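# Move the caddy with spice jars from desk to counter

## Task

Carry the table caddy from the desk and set it on the counter so that it ends up standing upright, with all three of its items still upright inside it. Nothing new may be left lying on the floor. The spice jars are glass and shatter if they drop more than a few centimetres or are struck hard, so avoid both. The utility cart is free to roll. When finished, release the caddy and back the robot away. The robot must not topple or be left leaning, or the task fails.

## Robot and tools

Robot: TidyBot++, a single-arm mobile robot. Its base is 0.54 m long, 0.50 m wide and 0.38 m tall and rides on four driven casters. On top sits a seven-joint arm ending in a two-finger gripper. The shoulder is 0.12 m ahead of the base centre and 0.68 m off the floor. There are two cameras: base_camera, fixed on the base, and wrist_camera, which points the way the hand points.

Frames: the base frame has its origin on the floor below the base centre, with x forward, y to the left and z up. hand_pose is the midpoint between the finger pads, expressed in this frame; its own z axis runs out along the fingers and its y axis is the opening direction. The odometry frame is the base frame as it was when the scene began. base_odometry heading is positive to the left and spans -3.142 to 3.142. It counts wheel rotation only, so slip shows up as motion, and it drifts a few cm and several degrees over many moves. base_tilt is in degrees, positive when leaning forward or right.

execute_actions: argument actions is a list holding zero or one action. An empty list just reports state and images. An action may contain base, joints, or both, plus optional speeds; everything inside one action starts together. base holds exactly one relative command, an offset from where the base last reported itself: translate_m (metres, forward positive, -2 to 2), strafe_m (metres, left positive, -2 to 2) or rotate_rad (radians, counter-clockwise from above positive, -6.3 to 6.3). joints holds absolute targets by name, in radians: joint_1_rad (whole arm about vertical, any angle, positive is clockwise from above, opposite to rotate_rad), joint_2_rad shoulder -2.249 to 2.249, joint_3_rad upper-arm roll any angle, joint_4_rad elbow -2.579 to 2.579, joint_5_rad forearm roll any angle, joint_6_rad wrist -2.099 to 2.099, joint_7_rad hand roll any angle (hand down: positive is counter-clockwise from above; at 1.57 fingers open left/right). gripper_pos is a unitless target from 0 (open) to 1 (closed); the finger gap is roughly 85 x (1 - gripper_pos) mm. Unbounded joints take the short way, so turn more than half a revolution in several steps. speeds caps top speed for that action only: translate_m and strafe_m 0.05 to 0.5 m/s, rotate_rad 0.1 to 1.57 rad/s (defaults are the maxima). A base move needing over 8.667 s, or any action longer than 15 s, is rejected. cameras lists base_camera, wrist_camera or all; omitted or null gives all, [] gives none. Unknown keys, names or out-of-range numbers reject the whole call with no motion. A joint or the base left out of an action can still be driving toward an earlier target.

wait: seconds from 0 to 10; commands nothing and returns the same report. zoom_image: camera plus region [x0, y0, x1, y1] in pixels of that camera's latest full image, top-left origin, no larger than 504 x 504. finished_scene: scene is the current scene number; it is final and tells whether the goal was met, so only call it once the caddy sits settled on the counter and the robot has let go and backed off.

Reading results: base_status and joint_status describe how each commanded motion ended. done means reached (for the base, only that the wheels turned enough, even when slipping or blocked). off_target means stopped short and possibly still pushing. After contact_stop or time_out the target is dropped and the part holds. A blocked base shoves until it times out and may still say done. "joint command not followed" with a cause line means the self-collision check withheld arm targets (the gripper still acts); those targets may be retried on later actions until replaced. on_its_own lists uncommanded effects. motor_effort is percent of maximum, with the peak of the last action in brackets; readings carry offsets and noise. ARM HIT means the arm struck the base or itself; nothing prevents it from hitting the base. For the gripper at 1, done means nothing was grasped and off_target means an object stopped the fingers, which then keep squeezing at about 96 to 120 N. Closed fingertips reach about 20 mm beyond the hand point. If any call reports a stop, later calls in the same reply are skipped.

Arm geometry: upper arm 0.42 m, forearm 0.31 m, hand 0.31 m. With joint_1_rad 0, joint_3_rad 3.14, joint_5_rad 0, the arm moves in the base's x-z plane; segment tilts from vertical are j2, j2-j4 and j2-j4-j6, and forward reach and height above the shoulder are sums of length times sine and cosine of those. The arm begins folded, hand down, protruding up to 0.08 m in front with the elbow as high as 1.15 m. A downward hand reaches at most about 0.94 m high, only near the base. Friction and load leave the hand a cm or two off (more when extended or carrying); fix it by sending last command plus (wanted minus read). While holding something, never send a joint its current reading, since it can sink. Trust images over hand_pose.

Safety: torque sensors fault above 104.5 N m (joints 1 to 4) or 51.3 N m (5 to 7), freezing arm and gripper for 10 s while the base keeps going. Holding loads heats motors; MOTOR HOT appears from 60 °C and at 75 °C an OVER-TEMPERATURE FAULT lets the arm sag, so do not hold the caddy longer than necessary. Never drive while the arm is snagged on something above about 0.8 m; the robot can tip. Sideways force on a raised hand can lift wheels; retracting the arm or backing off rights it. The cart rolls if pushed. Lower the caddy gently so the glass jars are not jolted, and drop nothing. The robot keeps holding its last command while you think, and occasionally a loose object is nudged by an outside disturbance.

Each tool is called after "Call:" in YAML: its name, and indented under it one key for each argument.

## Session

Call:
execute_actions:
  actions: []

Scene clock: 0.00 s.
base_odometry: x=+0.000 y=+0.000 heading=+0.000 (m, m, rad; odometry frame)
base_tilt: forward=+0.3 right=+0.2 (deg)
base_status: not commanded
joint_positions: joint_1_rad=+0.045 joint_2_rad=-0.311 joint_3_rad=+3.092 joint_4_rad=-2.530 joint_5_rad=-0.022 joint_6_rad=-0.840 joint_7_rad=+1.630 gripper_pos=+0.000
joint_status: not commanded
motor_effort: joint_1_rad=+0 joint_2_rad=-2 joint_3_rad=+1 joint_4_rad=+13 joint_5_rad=+0 joint_6_rad=+1 joint_7_rad=+0 (%)
hand_pose: x=+0.2662 y=+0.0051 z=+0.5822 quat_wxyz=(+0.000, +0.999, +0.024, +0.042) (m; base frame)
pictures: base_camera, wrist_camera
Images, in order (width x height): base_camera 644x364, wrist_camera 644x476.

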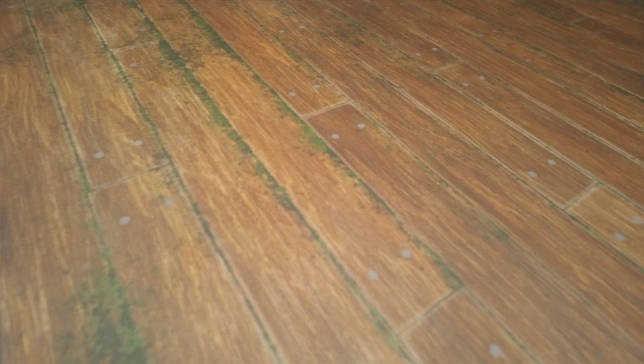

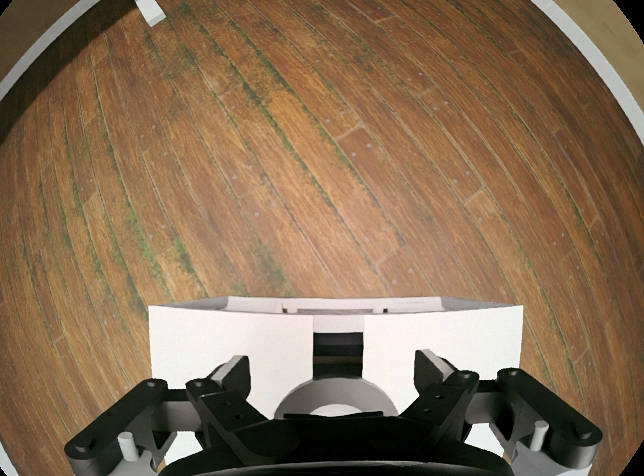

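Call:
execute_actions:
  actions:
    - {"joints":{"joint_6_rad":0.45}}
  cameras: ["wrist_camera"]

Call:
execute_actions:
  actions:
    - {"base":{"rotate_rad":2.1}}
  cameras: ["wrist_camera"]

Call:
execute_actions:
  actions:
    - {"base":{"rotate_rad":2.1}}
  cameras: ["wrist_camera"]

Scene clock: 1.77 s.
base_odometry: x=+0.000 y=+0.000 heading=+0.000 (m, m, rad; odometry frame)
base_tilt: forward=+0.3 right=+0.1 (deg)
base_status: not commanded
joint_positions: joint_1_rad=+0.045 joint_2_rad=-0.311 joint_3_rad=+3.092 joint_4_rad=-2.530 joint_5_rad=-0.022 joint_6_rad=+0.438 joint_7_rad=+1.630 gripper_pos=+0.000
joint_status: all done
motor_effort: joint_1_rad=+0(1) joint_2_rad=-7(7) joint_3_rad=+1(1) joint_4_rad=+18(19) joint_5_rad=+1(0) joint_6_rad=+8(9) joint_7_rad=-1(0) (%)
hand_pose: x=+0.5448 y=+0.0014 z=+0.8274 quat_wxyz=(+0.021, +0.777, +0.018, +0.629) (m; base frame)
pictures: wrist_camera
camera_calibration (this result's frames):
wrist_camera: T_world_to_cam=[[0.0715142, -0.997157, 0.0237354, -0.0466544], [-0.126708, -0.0326856, -0.991401, 0.964872], [0.989359, 0.0678918, -0.128685, -0.304797], [0, 0, 0, 1]] pos_world=[0.427147, 0.00570893, 0.91846]
Images, in order (width x height): wrist_camera 644x476.

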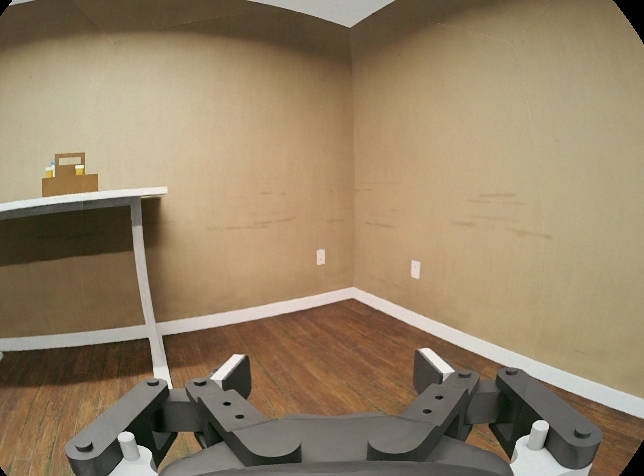

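Scene clock: 4.40 s.
base_odometry: x=+0.000 y=+0.000 heading=+2.099 (m, m, rad; odometry frame)
base_tilt: forward=+0.3 right=+0.2 (deg)
base_status: done
joint_positions: joint_1_rad=+0.045 joint_2_rad=-0.311 joint_3_rad=+3.092 joint_4_rad=-2.530 joint_5_rad=-0.022 joint_6_rad=+0.438 joint_7_rad=+1.630 gripper_pos=+0.000
joint_status: not commanded
motor_effort: joint_1_rad=+0(1) joint_2_rad=-7(8) joint_3_rad=+1(2) joint_4_rad=+18(19) joint_5_rad=+0(1) joint_6_rad=+8(9) joint_7_rad=+0(1) (%)
hand_pose: x=+0.5448 y=+0.0014 z=+0.8274 quat_wxyz=(+0.021, +0.777, +0.018, +0.629) (m; base frame)
pictures: wrist_camera
camera_calibration (this result's frames):
wrist_camera: T_world_to_cam=[[0.0715138, -0.997157, 0.0237351, -0.046654], [-0.126708, -0.0326853, -0.991401, 0.964872], [0.989359, 0.0678914, -0.128686, -0.304796], [0, 0, 0, 1]] pos_world=[0.427147, 0.0057088, 0.91846]
Images, in order (width x height): wrist_camera 644x476.

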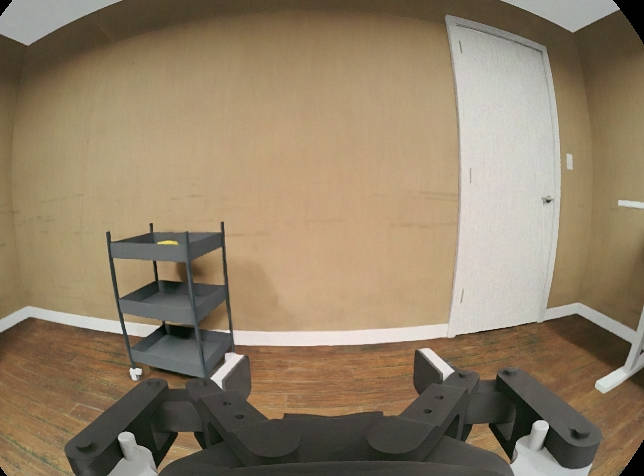

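Scene clock: 7.03 s.
base_odometry: x=+0.000 y=+0.000 heading=-2.085 (m, m, rad; odometry frame)
base_tilt: forward=+0.3 right=+0.2 (deg)
base_status: done
joint_positions: joint_1_rad=+0.045 joint_2_rad=-0.311 joint_3_rad=+3.092 joint_4_rad=-2.530 joint_5_rad=-0.022 joint_6_rad=+0.438 joint_7_rad=+1.630 gripper_pos=+0.000
joint_status: not commanded
motor_effort: joint_1_rad=+0(2) joint_2_rad=-7(8) joint_3_rad=+1(2) joint_4_rad=+19(18) joint_5_rad=+0(1) joint_6_rad=+9(9) joint_7_rad=+0(0) (%)
hand_pose: x=+0.5448 y=+0.0014 z=+0.8274 quat_wxyz=(+0.021, +0.777, +0.018, +0.629) (m; base frame)
pictures: wrist_camera
camera_calibration (this result's frames):
wrist_camera: T_world_to_cam=[[0.0715142, -0.997157, 0.0237351, -0.0466541], [-0.126709, -0.0326854, -0.991401, 0.964872], [0.989359, 0.0678918, -0.128686, -0.304796], [0, 0, 0, 1]] pos_world=[0.427147, 0.00570894, 0.91846]
Images, in order (width x height): wrist_camera 644x476.

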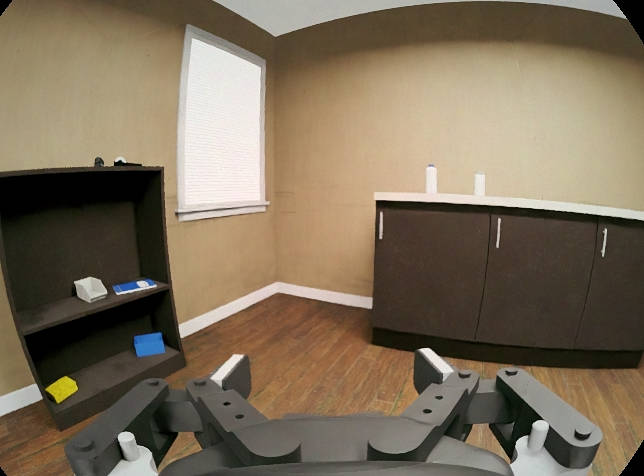

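Call:
execute_actions:
  actions:
    - {"base":{"rotate_rad":2.72}}

Scene clock: 10.50 s.
base_odometry: x=+0.000 y=+0.000 heading=+0.634 (m, m, rad; odometry frame)
base_tilt: forward=+0.3 right=+0.1 (deg)
base_status: done
joint_positions: joint_1_rad=+0.045 joint_2_rad=-0.311 joint_3_rad=+3.092 joint_4_rad=-2.530 joint_5_rad=-0.022 joint_6_rad=+0.438 joint_7_rad=+1.630 gripper_pos=+0.000
joint_status: not commanded
motor_effort: joint_1_rad=+0(1) joint_2_rad=-7(8) joint_3_rad=+1(2) joint_4_rad=+18(18) joint_5_rad=+0(1) joint_6_rad=+9(9) joint_7_rad=+0(0) (%)
hand_pose: x=+0.5448 y=+0.0014 z=+0.8274 quat_wxyz=(+0.021, +0.777, +0.018, +0.629) (m; base frame)
pictures: base_camera, wrist_camera
camera_calibration (this result's frames):
wrist_camera: T_world_to_cam=[[0.0715139, -0.997157, 0.023735, -0.046654], [-0.126708, -0.0326852, -0.991401, 0.964872], [0.989359, 0.0678916, -0.128685, -0.304797], [0, 0, 0, 1]] pos_world=[0.427147, 0.00570886, 0.91846]
Images, in order (width x height): base_camera 644x364, wrist_camera 644x476.

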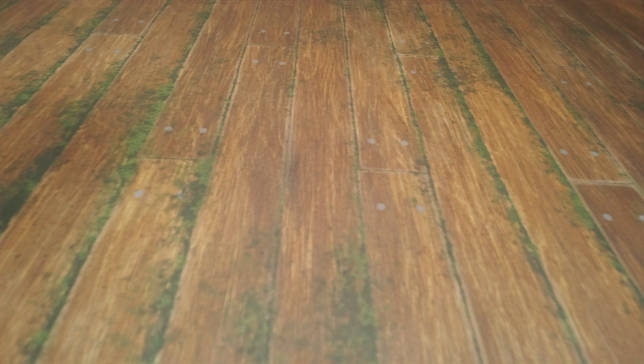

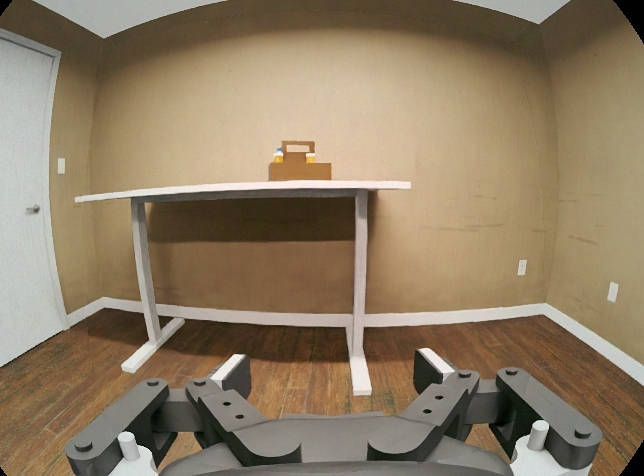

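Call:
execute_actions:
  actions:
    - {"base":{"translate_m":0.55},"joints":{"joint_1_rad":0,"joint_2_rad":0.3,"joint_3_rad":3.14,"joint_4_rad":-0.9,"joint_5_rad":0,"joint_6_rad":-0.4,"joint_7_rad":1.57}}

Scene clock: 13.70 s.
base_odometry: x=+0.443 y=+0.327 heading=+0.635 (m, m, rad; odometry frame)
base_tilt: forward=+0.3 right=+0.2 (deg)
base_status: done
joint_positions: joint_1_rad=+0.022 joint_2_rad=+0.281 joint_3_rad=+3.119 joint_4_rad=-0.922 joint_5_rad=-0.022 joint_6_rad=-0.363 joint_7_rad=+1.592 gripper_pos=+0.000
joint_status: all done
motor_effort: joint_1_rad=-1(0) joint_2_rad=-31(32) joint_3_rad=+0(2) joint_4_rad=+21(20) joint_5_rad=+0(1) joint_6_rad=+9(9) joint_7_rad=+0(0) (%)
hand_pose: x=+0.8400 y=+0.0000 z=+1.2011 quat_wxyz=(-0.004, +0.705, +0.001, +0.709) (m; base frame)
pictures: base_camera, wrist_camera
camera_calibration (this result's frames):
wrist_camera: T_world_to_cam=[[0.0827843, -0.996343, -0.0211715, -0.0335577], [0.0888316, 0.0285373, -0.995638, 1.19674], [0.9926, 0.0805424, 0.0908692, -0.815083], [0, 0, 0, 1]] pos_world=[0.705522, -0.00193791, 1.26487]
Images, in order (width x height): base_camera 644x364, wrist_camera 644x476.

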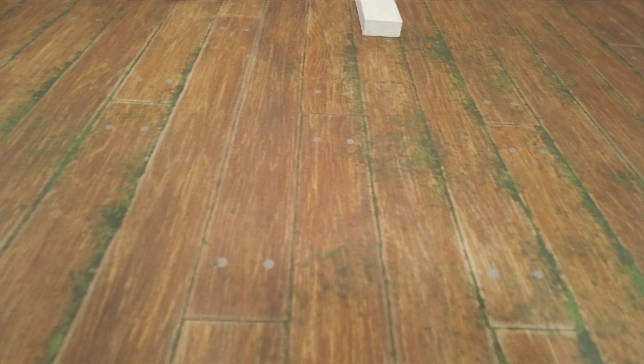

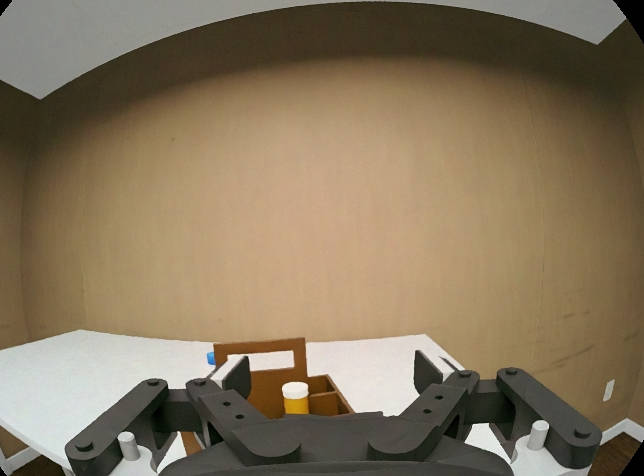

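Call:
execute_actions:
  actions:
    - {"base":{"translate_m":-0.15}}
  cameras: []

Call:
execute_actions:
  actions:
    - {"joints":{"joint_2_rad":0.1,"joint_4_rad":-0.9,"joint_6_rad":-1.0}}

Scene clock: 15.37 s.
base_odometry: x=+0.322 y=+0.238 heading=+0.635 (m, m, rad; odometry frame)
base_tilt: forward=+0.3 right=+0.2 (deg)
base_status: done
joint_positions: joint_1_rad=+0.018 joint_2_rad=+0.292 joint_3_rad=+3.122 joint_4_rad=-0.920 joint_5_rad=-0.022 joint_6_rad=-0.366 joint_7_rad=+1.592 gripper_pos=+0.000
joint_status: not commanded
motor_effort: joint_1_rad=-1(2) joint_2_rad=-32(35) joint_3_rad=+0(1) joint_4_rad=+20(21) joint_5_rad=+0(0) joint_6_rad=+8(10) joint_7_rad=+0(0) (%)
hand_pose: x=+0.8455 y=+0.0011 z=+1.1931 quat_wxyz=(-0.004, +0.710, +0.001, +0.705) (m; base frame)
pictures: none
No camera images: the call's "cameras" was empty. Leave "cameras" out to get every camera's image.

Scene clock: 16.83 s.
base_odometry: x=+0.322 y=+0.238 heading=+0.635 (m, m, rad; odometry frame)
base_tilt: forward=+0.3 right=+0.1 (deg)
base_status: not commanded
joint_positions: joint_1_rad=+0.018 joint_2_rad=+0.094 joint_3_rad=+3.122 joint_4_rad=-0.916 joint_5_rad=-0.022 joint_6_rad=-0.972 joint_7_rad=+1.592 gripper_pos=+0.000
joint_status: all done
motor_effort: joint_1_rad=+0(1) joint_2_rad=-23(34) joint_3_rad=+1(0) joint_4_rad=+19(21) joint_5_rad=+0(0) joint_6_rad=+8(9) joint_7_rad=+0(0) (%)
hand_pose: x=+0.7098 y=+0.0067 z=+1.1434 quat_wxyz=(-0.006, +0.837, +0.009, +0.548) (m; base frame)
pictures: base_camera, wrist_camera
camera_calibration (this result's frames):
wrist_camera: T_world_to_cam=[[0.0837369, -0.995428, -0.0459384, 0.0102378], [-0.322168, 0.0165809, -0.946537, 1.38639], [0.942972, 0.09406, -0.319307, -0.176998], [0, 0, 0, 1]] pos_world=[0.612696, 0.00385187, 1.25622]
Images, in order (width x height): base_camera 644x364, wrist_camera 644x476.

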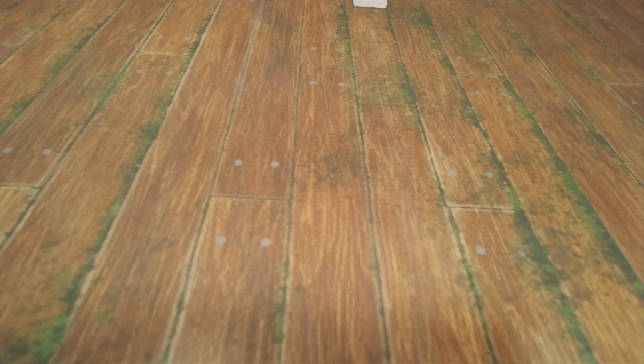

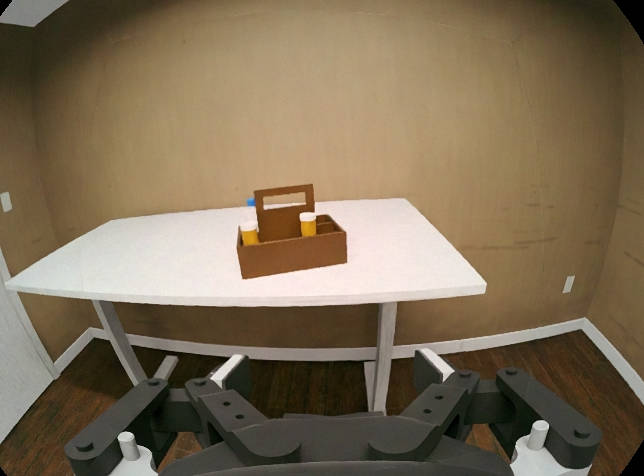

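Call:
zoom_image:
  camera: "wrist_camera"
  region: [210, 160, 370, 300]

Region (210, 160, 370, 300) of wrist_camera's 644x476 image, scaled by 3.150; it fills the top 441 rows of this view, and the rest is white.

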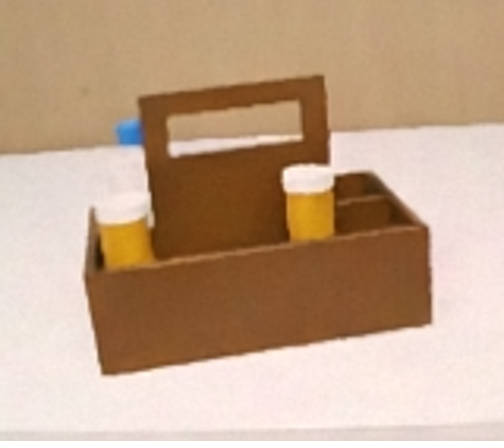

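Call:
execute_actions:
  actions:
    - {"base":{"rotate_rad":0.37},"joints":{"joint_1_rad":0,"joint_2_rad":0.3,"joint_4_rad":-1.014,"joint_6_rad":-0.257,"joint_7_rad":0.0,"gripper_pos":0.55}}
  cameras: []

Call:
execute_actions:
  actions:
    - {"base":{"strafe_m":-0.336}}
  cameras: []

Call:
execute_actions:
  actions:
    - {"base":{"translate_m":0.2}}

Scene clock: 20.13 s.
base_odometry: x=+0.322 y=+0.238 heading=+1.004 (m, m, rad; odometry frame)
base_tilt: forward=+0.3 right=+0.1 (deg)
base_status: done
joint_positions: joint_1_rad=+0.000 joint_2_rad=+0.292 joint_3_rad=+3.131 joint_4_rad=-0.991 joint_5_rad=-0.022 joint_6_rad=-0.285 joint_7_rad=+0.002 gripper_pos=+0.550
joint_status: all done
motor_effort: joint_1_rad=+0(3) joint_2_rad=-32(34) joint_3_rad=+1(2) joint_4_rad=+21(22) joint_5_rad=+0(1) joint_6_rad=+9(10) joint_7_rad=+0(0) (%)
hand_pose: x=+0.8527 y=+0.0092 z=+1.1749 quat_wxyz=(-0.510, +0.498, -0.501, +0.491) (m; base frame)
pictures: none
No camera images: the call's "cameras" was empty. Leave "cameras" out to get every camera's image.

Scene clock: 22.13 s.
base_odometry: x=+0.606 y=+0.058 heading=+1.005 (m, m, rad; odometry frame)
base_tilt: forward=+0.3 right=+0.2 (deg)
base_status: done
joint_positions: joint_1_rad=+0.003 joint_2_rad=+0.292 joint_3_rad=+3.134 joint_4_rad=-0.991 joint_5_rad=-0.022 joint_6_rad=-0.285 joint_7_rad=+0.002 gripper_pos=+0.550
joint_status: not commanded
motor_effort: joint_1_rad=-1(5) joint_2_rad=-32(33) joint_3_rad=+0(2) joint_4_rad=+21(22) joint_5_rad=+0(1) joint_6_rad=+9(9) joint_7_rad=+0(0) (%)
hand_pose: x=+0.8528 y=+0.0053 z=+1.1749 quat_wxyz=(-0.508, +0.497, -0.502, +0.493) (m; base frame)
pictures: none
No camera images: the call's "cameras" was empty. Leave "cameras" out to get every camera's image.

Scene clock: 23.77 s.
base_odometry: x=+0.713 y=+0.227 heading=+1.004 (m, m, rad; odometry frame)
base_tilt: forward=+0.4 right=+0.2 (deg)
base_status: done
joint_positions: joint_1_rad=+0.003 joint_2_rad=+0.304 joint_3_rad=+3.134 joint_4_rad=-0.994 joint_5_rad=-0.022 joint_6_rad=-0.285 joint_7_rad=+0.002 gripper_pos=+0.550
joint_status: not commanded
motor_effort: joint_1_rad=+0(2) joint_2_rad=-33(36) joint_3_rad=+0(0) joint_4_rad=+21(23) joint_5_rad=+0(0) joint_6_rad=+9(9) joint_7_rad=+0(0) (%)
hand_pose: x=+0.8587 y=+0.0053 z=+1.1644 quat_wxyz=(-0.505, +0.500, -0.506, +0.489) (m; base frame)
pictures: base_camera, wrist_camera
camera_calibration (this result's frames):
wrist_camera: T_world_to_cam=[[0.0634657, 0.0381745, -0.997254, 1.11706], [0.0736187, 0.996367, 0.0428257, -0.042882], [0.995265, -0.0761345, 0.0604247, -0.796811], [0, 0, 0, 1]] pos_world=[0.7253, -0.0605819, 1.16398]
Images, in order (width x height): base_camera 644x364, wrist_camera 644x476.

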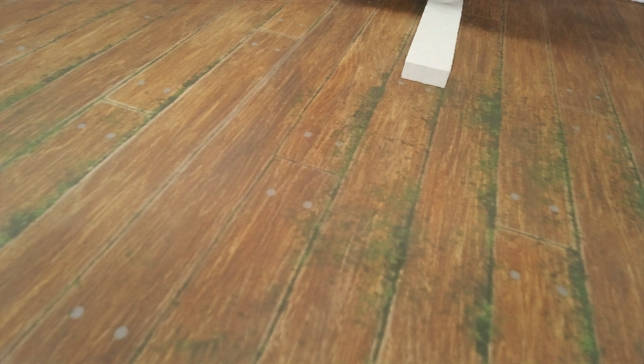

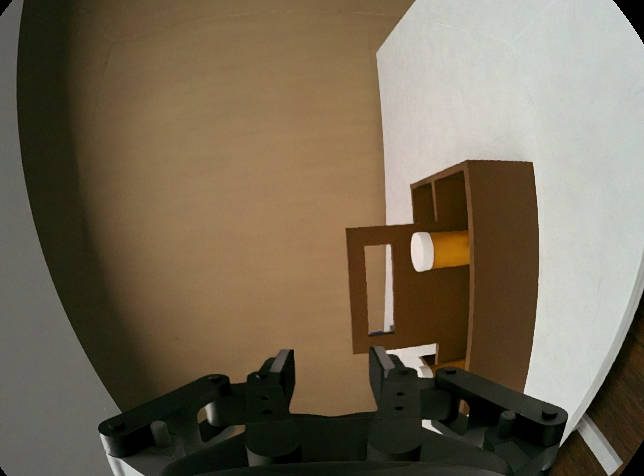

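Call:
execute_actions:
  actions:
    - {"base":{"strafe_m":-0.035},"joints":{"joint_2_rad":0.355,"joint_6_rad":-0.2}}
  cameras: []

Call:
execute_actions:
  actions:
    - {"base":{"translate_m":0.07},"speeds":{"translate_m":0.1}}
  cameras: ["wrist_camera"]

Scene clock: 25.10 s.
base_odometry: x=+0.743 y=+0.208 heading=+1.004 (m, m, rad; odometry frame)
base_tilt: forward=+0.3 right=+0.2 (deg)
base_status: done
joint_positions: joint_1_rad=+0.005 joint_2_rad=+0.348 joint_3_rad=+3.136 joint_4_rad=-0.995 joint_5_rad=-0.022 joint_6_rad=-0.233 joint_7_rad=+0.002 gripper_pos=+0.550
joint_status: all done
motor_effort: joint_1_rad=-1(3) joint_2_rad=-34(35) joint_3_rad=+0(2) joint_4_rad=+22(22) joint_5_rad=+1(1) joint_6_rad=+9(10) joint_7_rad=+0(0) (%)
hand_pose: x=+0.8797 y=+0.0024 z=+1.1469 quat_wxyz=(-0.505, +0.497, -0.505, +0.492) (m; base frame)
pictures: none
No camera images: the call's "cameras" was empty. Leave "cameras" out to get every camera's image.

Scene clock: 26.30 s.
base_odometry: x=+0.781 y=+0.267 heading=+1.004 (m, m, rad; odometry frame)
base_tilt: forward=+0.3 right=+0.1 (deg)
base_status: done
joint_positions: joint_1_rad=+0.005 joint_2_rad=+0.352 joint_3_rad=+3.136 joint_4_rad=-0.995 joint_5_rad=-0.022 joint_6_rad=-0.233 joint_7_rad=+0.002 gripper_pos=+0.550
joint_status: not commanded
motor_effort: joint_1_rad=+0(1) joint_2_rad=-34(37) joint_3_rad=+0(2) joint_4_rad=+21(23) joint_5_rad=+0(0) joint_6_rad=+9(10) joint_7_rad=+0(0) (%)
hand_pose: x=+0.8820 y=+0.0023 z=+1.1433 quat_wxyz=(-0.504, +0.498, -0.506, +0.491) (m; base frame)
pictures: wrist_camera
camera_calibration (this result's frames):
wrist_camera: T_world_to_cam=[[0.0659065, 0.0379157, -0.997105, 1.09229], [0.0784069, 0.995991, 0.0430559, -0.0451965], [0.994741, -0.0810176, 0.0626694, -0.820998], [0, 0, 0, 1]] pos_world=[0.748235, -0.0629148, 1.14252]
Images, in order (width x height): wrist_camera 644x476.

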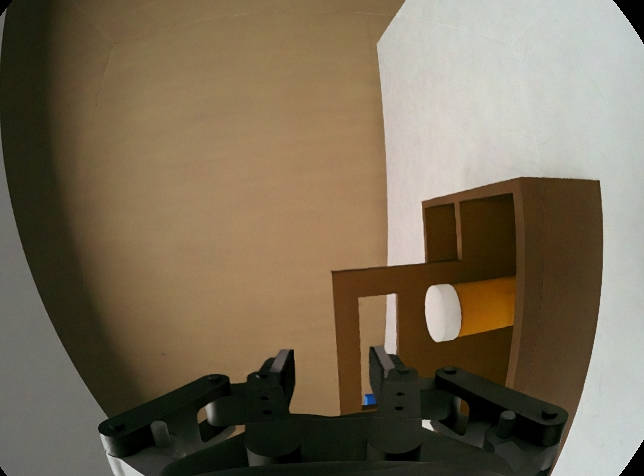

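Call:
execute_actions:
  actions:
    - {"base":{"translate_m":0.035},"speeds":{"translate_m":0.05},"joints":{"joint_2_rad":0.375,"joint_6_rad":-0.18}}
  cameras: ["wrist_camera"]

Scene clock: 27.67 s.
base_odometry: x=+0.800 y=+0.297 heading=+1.004 (m, m, rad; odometry frame)
base_tilt: forward=+0.3 right=+0.2 (deg)
base_status: done
joint_positions: joint_1_rad=+0.005 joint_2_rad=+0.367 joint_3_rad=+3.136 joint_4_rad=-0.995 joint_5_rad=-0.022 joint_6_rad=-0.214 joint_7_rad=+0.002 gripper_pos=+0.550
joint_status: all done
motor_effort: joint_1_rad=+0(2) joint_2_rad=-35(37) joint_3_rad=+0(1) joint_4_rad=+21(23) joint_5_rad=+1(1) joint_6_rad=+9(9) joint_7_rad=+0(0) (%)
hand_pose: x=+0.8887 y=+0.0022 z=+1.1378 quat_wxyz=(-0.505, +0.497, -0.505, +0.492) (m; base frame)
pictures: wrist_camera
camera_calibration (this result's frames):
wrist_camera: T_world_to_cam=[[0.0696031, 0.0380526, -0.996849, 1.08283], [0.0786694, 0.995951, 0.0435112, -0.0460741], [0.994468, -0.08145, 0.0663276, -0.831261], [0, 0, 0, 1]] pos_world=[0.754918, -0.0630231, 1.13656]
Images, in order (width x height): wrist_camera 644x476.

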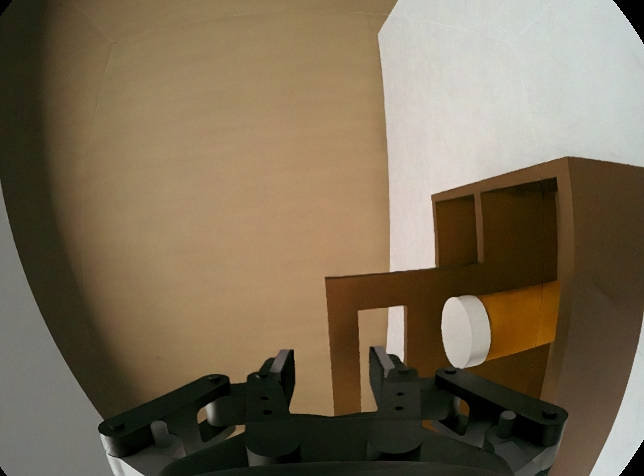

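Call:
execute_actions:
  actions:
    - {"base":{"translate_m":0.04},"speeds":{"translate_m":0.05}}
  cameras: ["wrist_camera"]

Scene clock: 29.03 s.
base_odometry: x=+0.822 y=+0.331 heading=+1.003 (m, m, rad; odometry frame)
base_tilt: forward=+0.3 right=+0.2 (deg)
base_status: done
joint_positions: joint_1_rad=+0.005 joint_2_rad=+0.369 joint_3_rad=+3.136 joint_4_rad=-0.995 joint_5_rad=-0.022 joint_6_rad=-0.213 joint_7_rad=+0.002 gripper_pos=+0.550
joint_status: not commanded
motor_effort: joint_1_rad=+0(2) joint_2_rad=-35(38) joint_3_rad=+0(1) joint_4_rad=+21(23) joint_5_rad=+0(1) joint_6_rad=+9(9) joint_7_rad=+0(0) (%)
hand_pose: x=+0.8897 y=+0.0022 z=+1.1365 quat_wxyz=(-0.505, +0.498, -0.506, +0.492) (m; base frame)
pictures: wrist_camera
camera_calibration (this result's frames):
wrist_camera: T_world_to_cam=[[0.0684588, 0.0380666, -0.996927, 1.08253], [0.0787428, 0.995948, 0.0434365, -0.0460608], [0.994542, -0.0814745, 0.0651839, -0.830914], [0, 0, 0, 1]] pos_world=[0.755897, -0.0630322, 1.13536]
Images, in order (width x height): wrist_camera 644x476.

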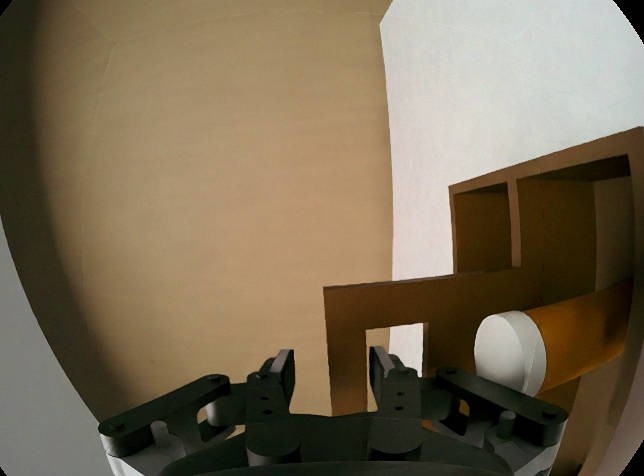

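Call:
execute_actions:
  actions:
    - {"base":{"translate_m":0.01},"speeds":{"translate_m":0.05},"joints":{"gripper_pos":1.0}}
  cameras: ["wrist_camera"]

Scene clock: 30.00 s.
base_odometry: x=+0.827 y=+0.339 heading=+1.003 (m, m, rad; odometry frame)
base_tilt: forward=+0.3 right=+0.2 (deg)
base_status: done
joint_positions: joint_1_rad=+0.005 joint_2_rad=+0.372 joint_3_rad=+3.136 joint_4_rad=-1.000 joint_5_rad=-0.021 joint_6_rad=-0.211 joint_7_rad=+0.002 gripper_pos=+0.832
joint_status: gripper_pos off_target (ended at +0.832, target +1.000)
motor_effort: joint_1_rad=-1(3) joint_2_rad=-34(40) joint_3_rad=-1(2) joint_4_rad=+20(25) joint_5_rad=-1(1) joint_6_rad=+8(12) joint_7_rad=-1(2) (%)
hand_pose: x=+0.8913 y=+0.0020 z=+1.1321 quat_wxyz=(-0.503, +0.499, -0.507, +0.491) (m; base frame)
pictures: wrist_camera
camera_calibration (this result's frames):
wrist_camera: T_world_to_cam=[[0.0634775, 0.0374349, -0.997281, 1.08291], [0.0793329, 0.995945, 0.0424343, -0.0452079], [0.994825, -0.0818108, 0.0602502, -0.826917], [0, 0, 0, 1]] pos_world=[0.757484, -0.0631647, 1.13171]
Images, in order (width x height): wrist_camera 644x476.

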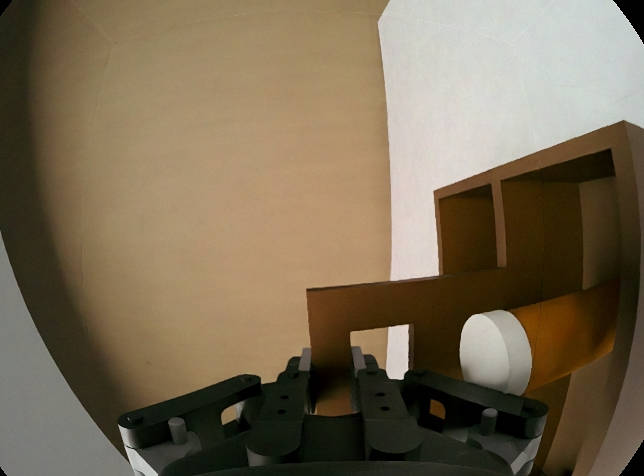

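Call:
execute_actions:
  actions:
    - {"joints":{"joint_2_rad":0.3,"joint_6_rad":-0.255}}
  cameras: ["wrist_camera"]

Call:
execute_actions:
  actions:
    - {"joints":{"joint_2_rad":0.22,"joint_6_rad":-0.34}}
  cameras: ["wrist_camera"]

Scene clock: 31.10 s.
base_odometry: x=+0.827 y=+0.339 heading=+1.003 (m, m, rad; odometry frame)
base_tilt: forward=+0.3 right=+0.2 (deg)
base_status: not commanded
joint_positions: joint_1_rad=+0.005 joint_2_rad=+0.346 joint_3_rad=+3.136 joint_4_rad=-1.016 joint_5_rad=-0.021 joint_6_rad=-0.244 joint_7_rad=+0.002 gripper_pos=+0.832
joint_status: joint_2_rad off_target (ended at +0.346, target +0.300); the others done
motor_effort: joint_1_rad=+0(1) joint_2_rad=-39(40) joint_3_rad=+0(1) joint_4_rad=+26(26) joint_5_rad=+0(1) joint_6_rad=+11(12) joint_7_rad=-1(2) (%)
hand_pose: x=+0.8805 y=+0.0023 z=+1.1314 quat_wxyz=(-0.497, +0.505, -0.513, +0.485) (m; base frame)
pictures: wrist_camera
camera_calibration (this result's frames):
wrist_camera: T_world_to_cam=[[0.0398314, 0.0371939, -0.998514, 1.10509], [0.0795336, 0.996018, 0.0402736, -0.0423589], [0.996036, -0.0810196, 0.0367146, -0.790511], [0, 0, 0, 1]] pos_world=[0.746729, -0.0629592, 1.13418]
Images, in order (width x height): wrist_camera 644x476.

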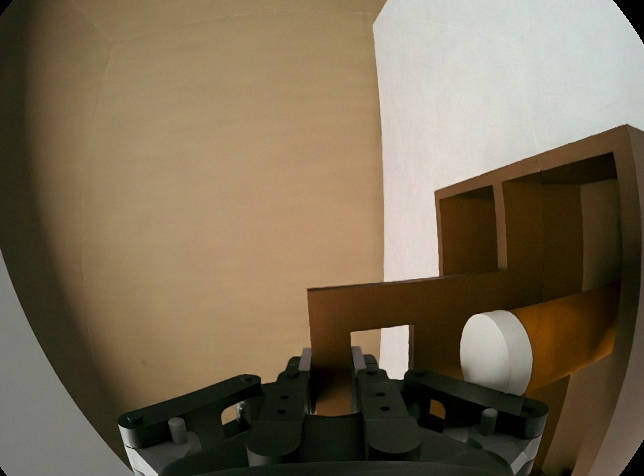

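Scene clock: 32.13 s.
base_odometry: x=+0.827 y=+0.339 heading=+1.003 (m, m, rad; odometry frame)
base_tilt: forward=+0.3 right=+0.2 (deg)
base_status: not commanded
joint_positions: joint_1_rad=+0.005 joint_2_rad=+0.252 joint_3_rad=+3.136 joint_4_rad=-1.023 joint_5_rad=-0.021 joint_6_rad=-0.332 joint_7_rad=+0.002 gripper_pos=+0.832
joint_status: all done
motor_effort: joint_1_rad=-1(0) joint_2_rad=-37(43) joint_3_rad=+0(0) joint_4_rad=+26(28) joint_5_rad=+0(0) joint_6_rad=+13(13) joint_7_rad=+0(1) (%)
hand_pose: x=+0.8354 y=+0.0031 z=+1.1697 quat_wxyz=(-0.497, +0.506, -0.512, +0.484) (m; base frame)
pictures: wrist_camera
camera_calibration (this result's frames):
wrist_camera: T_world_to_cam=[[0.0392674, 0.0362973, -0.998569, 1.14566], [0.0775938, 0.996212, 0.0392628, -0.0383495], [0.996211, -0.0790245, 0.0363022, -0.746683], [0, 0, 0, 1]] pos_world=[0.701842, -0.0623864, 1.17264]
Images, in order (width x height): wrist_camera 644x476.

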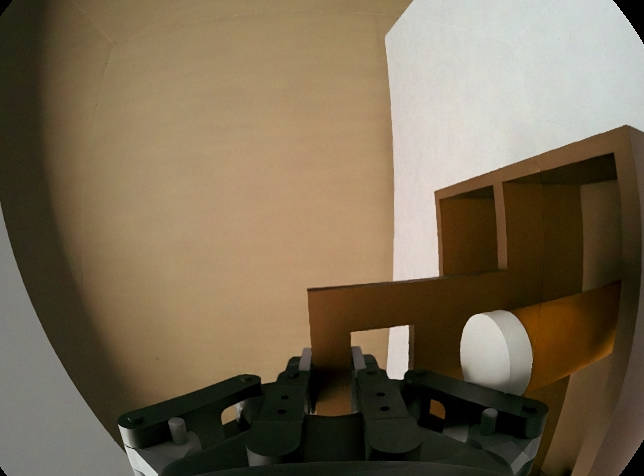

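Call:
execute_actions:
  actions:
    - {"base":{"translate_m":-0.5},"speeds":{"translate_m":0.2},"joints":{"joint_2_rad":0.17,"joint_6_rad":-0.44}}
  cameras: ["wrist_camera"]

Call:
execute_actions:
  actions:
    - {"base":{"rotate_rad":-3.47},"speeds":{"rotate_rad":0.6}}

Scene clock: 36.03 s.
base_odometry: x=+0.558 y=-0.083 heading=+1.003 (m, m, rad; odometry frame)
base_tilt: forward=+0.3 right=+0.2 (deg)
base_status: done
joint_positions: joint_1_rad=+0.005 joint_2_rad=+0.200 joint_3_rad=+3.136 joint_4_rad=-1.024 joint_5_rad=-0.021 joint_6_rad=-0.436 joint_7_rad=+0.002 gripper_pos=+0.832
joint_status: all done
motor_effort: joint_1_rad=+0(1) joint_2_rad=-33(42) joint_3_rad=+1(1) joint_4_rad=+26(28) joint_5_rad=+0(1) joint_6_rad=+13(12) joint_7_rad=-1(1) (%)
hand_pose: x=+0.8085 y=+0.0040 z=+1.1728 quat_wxyz=(-0.484, +0.520, -0.524, +0.470) (m; base frame)
pictures: wrist_camera
camera_calibration (this result's frames):
wrist_camera: T_world_to_cam=[[-0.0146031, 0.0353074, -0.99927, 1.19408], [0.0771992, 0.996433, 0.034079, -0.0308935], [0.996909, -0.0766451, -0.0172767, -0.657602], [0, 0, 0, 1]] pos_world=[0.675391, -0.0617787, 1.1829]
Images, in order (width x height): wrist_camera 644x476.

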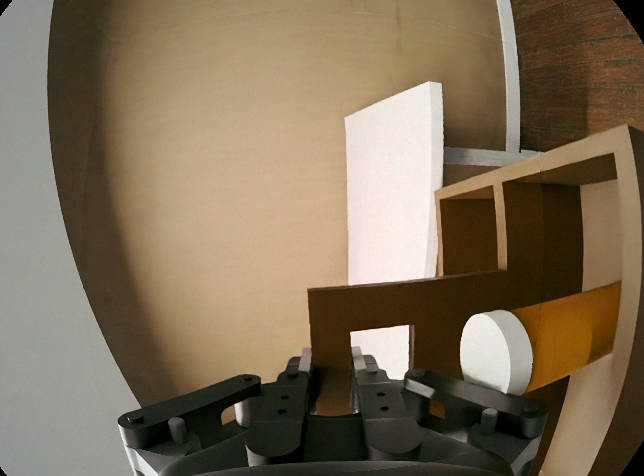

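Scene clock: 42.67 s.
base_odometry: x=+0.559 y=-0.083 heading=-2.467 (m, m, rad; odometry frame)
base_tilt: forward=+0.4 right=+0.2 (deg)
base_status: done
joint_positions: joint_1_rad=+0.003 joint_2_rad=+0.200 joint_3_rad=+3.143 joint_4_rad=-1.024 joint_5_rad=-0.021 joint_6_rad=-0.436 joint_7_rad=+0.002 gripper_pos=+0.832
joint_status: not commanded
motor_effort: joint_1_rad=+0(4) joint_2_rad=-34(35) joint_3_rad=+1(3) joint_4_rad=+26(27) joint_5_rad=+0(1) joint_6_rad=+13(13) joint_7_rad=+0(1) (%)
hand_pose: x=+0.8086 y=+0.0015 z=+1.1727 quat_wxyz=(-0.482, +0.519, -0.525, +0.472) (m; base frame)
pictures: base_camera, wrist_camera
camera_calibration (this result's frames):
wrist_camera: T_world_to_cam=[[-0.0144494, 0.0340683, -0.999315, 1.19408], [0.0817624, 0.996113, 0.0327769, -0.0305534], [0.996547, -0.0812328, -0.0171787, -0.657701], [0, 0, 0, 1]] pos_world=[0.675182, -0.0636726, 1.18297]
Images, in order (width x height): base_camera 644x364, wrist_camera 644x476.

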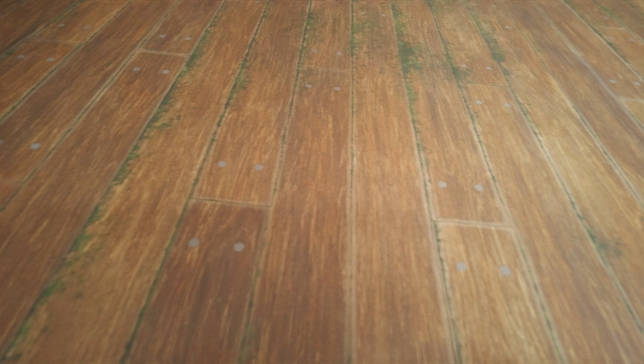

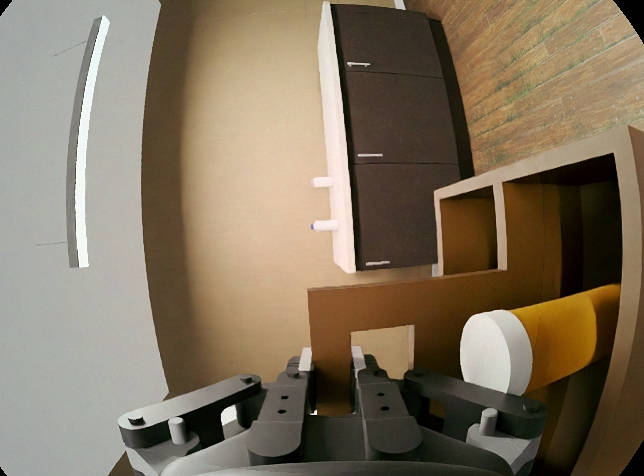

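Call:
execute_actions:
  actions:
    - {"base":{"rotate_rad":-0.06},"speeds":{"rotate_rad":0.3}}
  cameras: []

Call:
execute_actions:
  actions:
    - {"base":{"strafe_m":-1.05},"speeds":{"strafe_m":0.35}}
  cameras: []

Call:
execute_actions:
  actions:
    - {"base":{"translate_m":1.1},"speeds":{"translate_m":0.35}}

Scene clock: 43.73 s.
base_odometry: x=+0.558 y=-0.083 heading=-2.526 (m, m, rad; odometry frame)
base_tilt: forward=+0.3 right=+0.2 (deg)
base_status: done
joint_positions: joint_1_rad=+0.007 joint_2_rad=+0.200 joint_3_rad=+3.146 joint_4_rad=-1.024 joint_5_rad=-0.021 joint_6_rad=-0.436 joint_7_rad=+0.002 gripper_pos=+0.832
joint_status: not commanded
motor_effort: joint_1_rad=+0(5) joint_2_rad=-34(35) joint_3_rad=+0(4) joint_4_rad=+26(26) joint_5_rad=+0(1) joint_6_rad=+12(12) joint_7_rad=-1(1) (%)
hand_pose: x=+0.8086 y=-0.0037 z=+1.1727 quat_wxyz=(-0.480, +0.517, -0.527, +0.474) (m; base frame)
pictures: none
No camera images: the call's "cameras" was empty. Leave "cameras" out to get every camera's image.

Scene clock: 47.80 s.
base_odometry: x=-0.047 y=+0.775 heading=-2.527 (m, m, rad; odometry frame)
base_tilt: forward=+0.3 right=+0.2 (deg)
base_status: done
joint_positions: joint_1_rad=+0.005 joint_2_rad=+0.200 joint_3_rad=+3.146 joint_4_rad=-1.024 joint_5_rad=-0.021 joint_6_rad=-0.436 joint_7_rad=+0.002 gripper_pos=+0.832
joint_status: not commanded
motor_effort: joint_1_rad=+0(5) joint_2_rad=-34(35) joint_3_rad=+1(3) joint_4_rad=+26(27) joint_5_rad=+0(1) joint_6_rad=+11(13) joint_7_rad=-1(0) (%)
hand_pose: x=+0.8086 y=-0.0017 z=+1.1727 quat_wxyz=(-0.481, +0.518, -0.526, +0.473) (m; base frame)
pictures: none
No camera images: the call's "cameras" was empty. Leave "cameras" out to get every camera's image.

Scene clock: 51.93 s.
base_odometry: x=-0.946 y=+0.141 heading=-2.527 (m, m, rad; odometry frame)
base_tilt: forward=+0.3 right=+0.1 (deg)
base_status: done
joint_positions: joint_1_rad=+0.005 joint_2_rad=+0.202 joint_3_rad=+3.146 joint_4_rad=-1.024 joint_5_rad=-0.021 joint_6_rad=-0.436 joint_7_rad=+0.002 gripper_pos=+0.832
joint_status: not commanded
motor_effort: joint_1_rad=+0(2) joint_2_rad=-35(38) joint_3_rad=+0(1) joint_4_rad=+26(27) joint_5_rad=+0(1) joint_6_rad=+12(13) joint_7_rad=-1(1) (%)
hand_pose: x=+0.8092 y=-0.0017 z=+1.1718 quat_wxyz=(-0.481, +0.518, -0.527, +0.473) (m; base frame)
pictures: base_camera, wrist_camera
camera_calibration (this result's frames):
wrist_camera: T_world_to_cam=[[-0.0157756, 0.0334402, -0.999316, 1.19431], [0.0869908, 0.995697, 0.0319458, -0.0306029], [0.996084, -0.0864273, -0.0186167, -0.656586], [0, 0, 0, 1]] pos_world=[0.675518, -0.0662136, 1.18224]
Images, in order (width x height): base_camera 644x364, wrist_camera 644x476.

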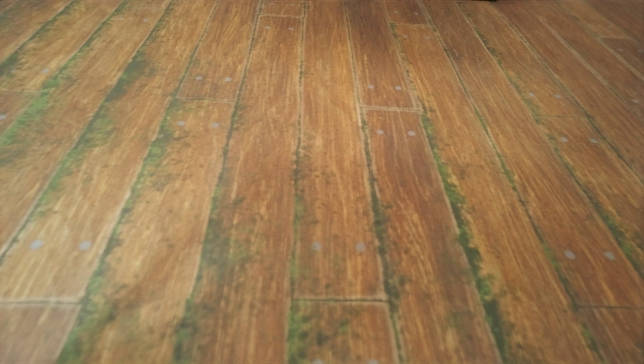

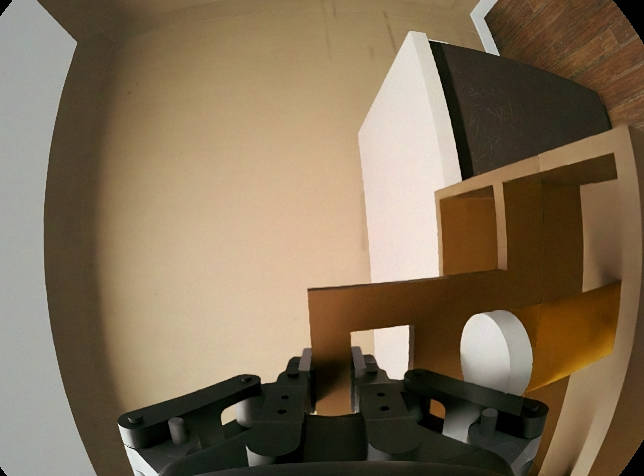

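Call:
execute_actions:
  actions:
    - {"base":{"translate_m":0.45},"speeds":{"translate_m":0.25}}

Scene clock: 54.80 s.
base_odometry: x=-1.314 y=-0.118 heading=-2.528 (m, m, rad; odometry frame)
base_tilt: forward=+0.4 right=+0.2 (deg)
base_status: done
joint_positions: joint_1_rad=+0.005 joint_2_rad=+0.202 joint_3_rad=+3.146 joint_4_rad=-1.024 joint_5_rad=-0.021 joint_6_rad=-0.436 joint_7_rad=+0.002 gripper_pos=+0.832
joint_status: not commanded
motor_effort: joint_1_rad=+0(0) joint_2_rad=-34(37) joint_3_rad=+0(1) joint_4_rad=+26(27) joint_5_rad=+0(0) joint_6_rad=+12(13) joint_7_rad=-1(1) (%)
hand_pose: x=+0.8091 y=-0.0017 z=+1.1719 quat_wxyz=(-0.481, +0.518, -0.527, +0.473) (m; base frame)
pictures: base_camera, wrist_camera
camera_calibration (this result's frames):
wrist_camera: T_world_to_cam=[[-0.015621, 0.0334395, -0.999319, 1.1943], [0.0869853, 0.995697, 0.0319585, -0.0306094], [0.996087, -0.0864268, -0.0184625, -0.65667], [0, 0, 0, 1]] pos_world=[0.675419, -0.066213, 1.18234]
Images, in order (width x height): base_camera 644x364, wrist_camera 644x476.

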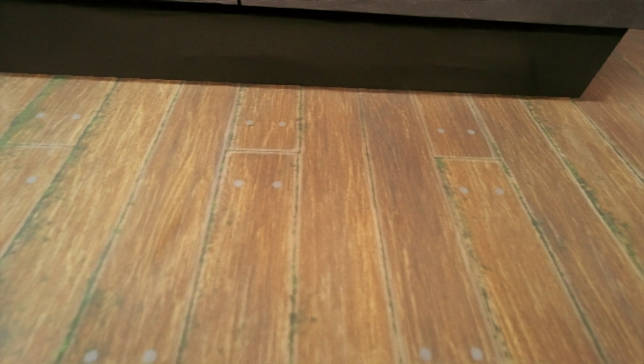

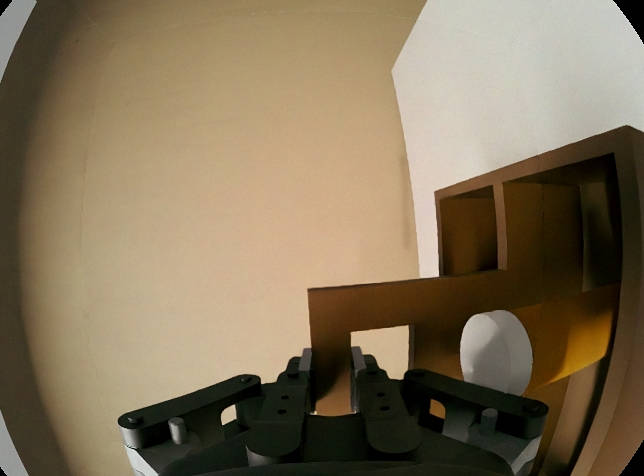

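Call:
execute_actions:
  actions:
    - {"base":{"translate_m":0.13},"speeds":{"translate_m":0.15},"joints":{"joint_6_rad":-0.36}}
  cameras: []

Call:
execute_actions:
  actions:
    - {"joints":{"joint_2_rad":0.30,"joint_6_rad":-0.24}}

Scene clock: 56.73 s.
base_odometry: x=-1.421 y=-0.193 heading=-2.528 (m, m, rad; odometry frame)
base_tilt: forward=+0.3 right=+0.2 (deg)
base_status: done
joint_positions: joint_1_rad=+0.005 joint_2_rad=+0.202 joint_3_rad=+3.146 joint_4_rad=-1.025 joint_5_rad=-0.021 joint_6_rad=-0.416 joint_7_rad=+0.002 gripper_pos=+0.832
joint_status: joint_6_rad off_target (ended at -0.416, target -0.360)
motor_effort: joint_1_rad=+0(1) joint_2_rad=-33(37) joint_3_rad=+0(0) joint_4_rad=+26(28) joint_5_rad=+0(0) joint_6_rad=+12(14) joint_7_rad=+0(1) (%)
hand_pose: x=+0.8096 y=-0.0018 z=+1.1781 quat_wxyz=(-0.486, +0.513, -0.522, +0.478) (m; base frame)
pictures: none
No camera images: the call's "cameras" was empty. Leave "cameras" out to get every camera's image.

Scene clock: 58.10 s.
base_odometry: x=-1.421 y=-0.193 heading=-2.528 (m, m, rad; odometry frame)
base_tilt: forward=+0.3 right=+0.2 (deg)
base_status: not commanded
joint_positions: joint_1_rad=+0.005 joint_2_rad=+0.338 joint_3_rad=+3.146 joint_4_rad=-1.030 joint_5_rad=-0.021 joint_6_rad=-0.299 joint_7_rad=+0.002 gripper_pos=+0.832
joint_status: joint_6_rad off_target (ended at -0.299, target -0.240); the others done
motor_effort: joint_1_rad=+0(1) joint_2_rad=-40(45) joint_3_rad=+0(0) joint_4_rad=+26(29) joint_5_rad=+0(0) joint_6_rad=+13(13) joint_7_rad=-1(1) (%)
hand_pose: x=+0.8763 y=-0.0028 z=+1.1121 quat_wxyz=(-0.479, +0.518, -0.529, +0.472) (m; base frame)
pictures: base_camera, wrist_camera
camera_calibration (this result's frames):
wrist_camera: T_world_to_cam=[[-0.0206069, 0.0337151, -0.999219, 1.13992], [0.0897585, 0.995458, 0.0317371, -0.0356082], [0.99575, -0.0890344, -0.0235395, -0.718841], [0, 0, 0, 1]] pos_world=[0.742472, -0.0669875, 1.12324]
Images, in order (width x height): base_camera 644x364, wrist_camera 644x476.

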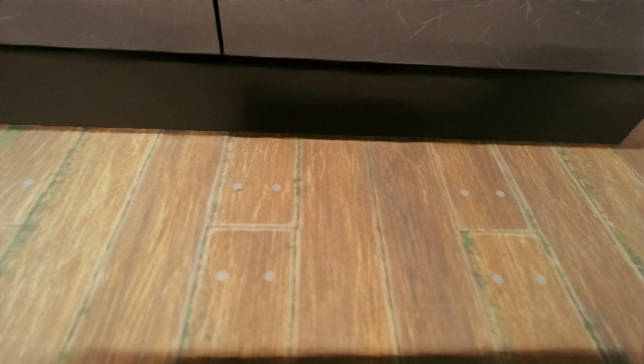

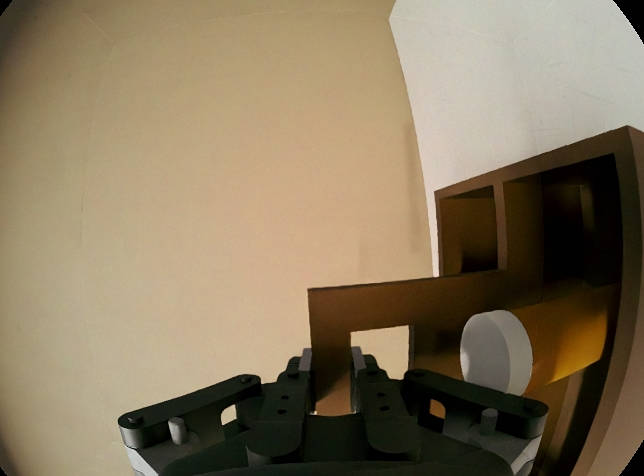

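Call:
execute_actions:
  actions:
    - {"joints":{"joint_2_rad":0.36,"joint_6_rad":-0.12}}
  cameras: ["wrist_camera"]

Scene clock: 59.17 s.
base_odometry: x=-1.421 y=-0.193 heading=-2.528 (m, m, rad; odometry frame)
base_tilt: forward=+0.3 right=+0.2 (deg)
base_status: not commanded
joint_positions: joint_1_rad=+0.005 joint_2_rad=+0.385 joint_3_rad=+3.146 joint_4_rad=-1.030 joint_5_rad=-0.021 joint_6_rad=-0.173 joint_7_rad=+0.002 gripper_pos=+0.832
joint_status: all done
motor_effort: joint_1_rad=+0(0) joint_2_rad=-42(43) joint_3_rad=+0(0) joint_4_rad=+26(27) joint_5_rad=+0(0) joint_6_rad=+12(13) joint_7_rad=-1(1) (%)
hand_pose: x=+0.8991 y=-0.0037 z=+1.1148 quat_wxyz=(-0.498, +0.499, -0.510, +0.493) (m; base frame)
pictures: wrist_camera
camera_calibration (this result's frames):
wrist_camera: T_world_to_cam=[[0.0582483, 0.0332406, -0.997749, 1.07061], [0.0894067, 0.995256, 0.0383771, -0.0439679], [0.99429, -0.0914408, 0.055, -0.827764], [0, 0, 0, 1]] pos_world=[0.764608, -0.0675197, 1.11541]
Images, in order (width x height): wrist_camera 644x476.

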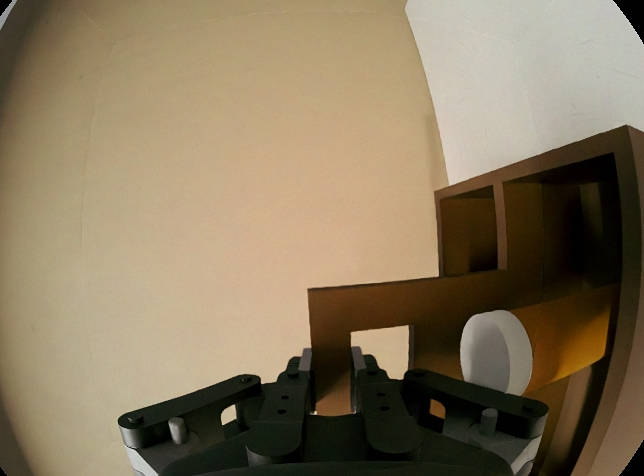

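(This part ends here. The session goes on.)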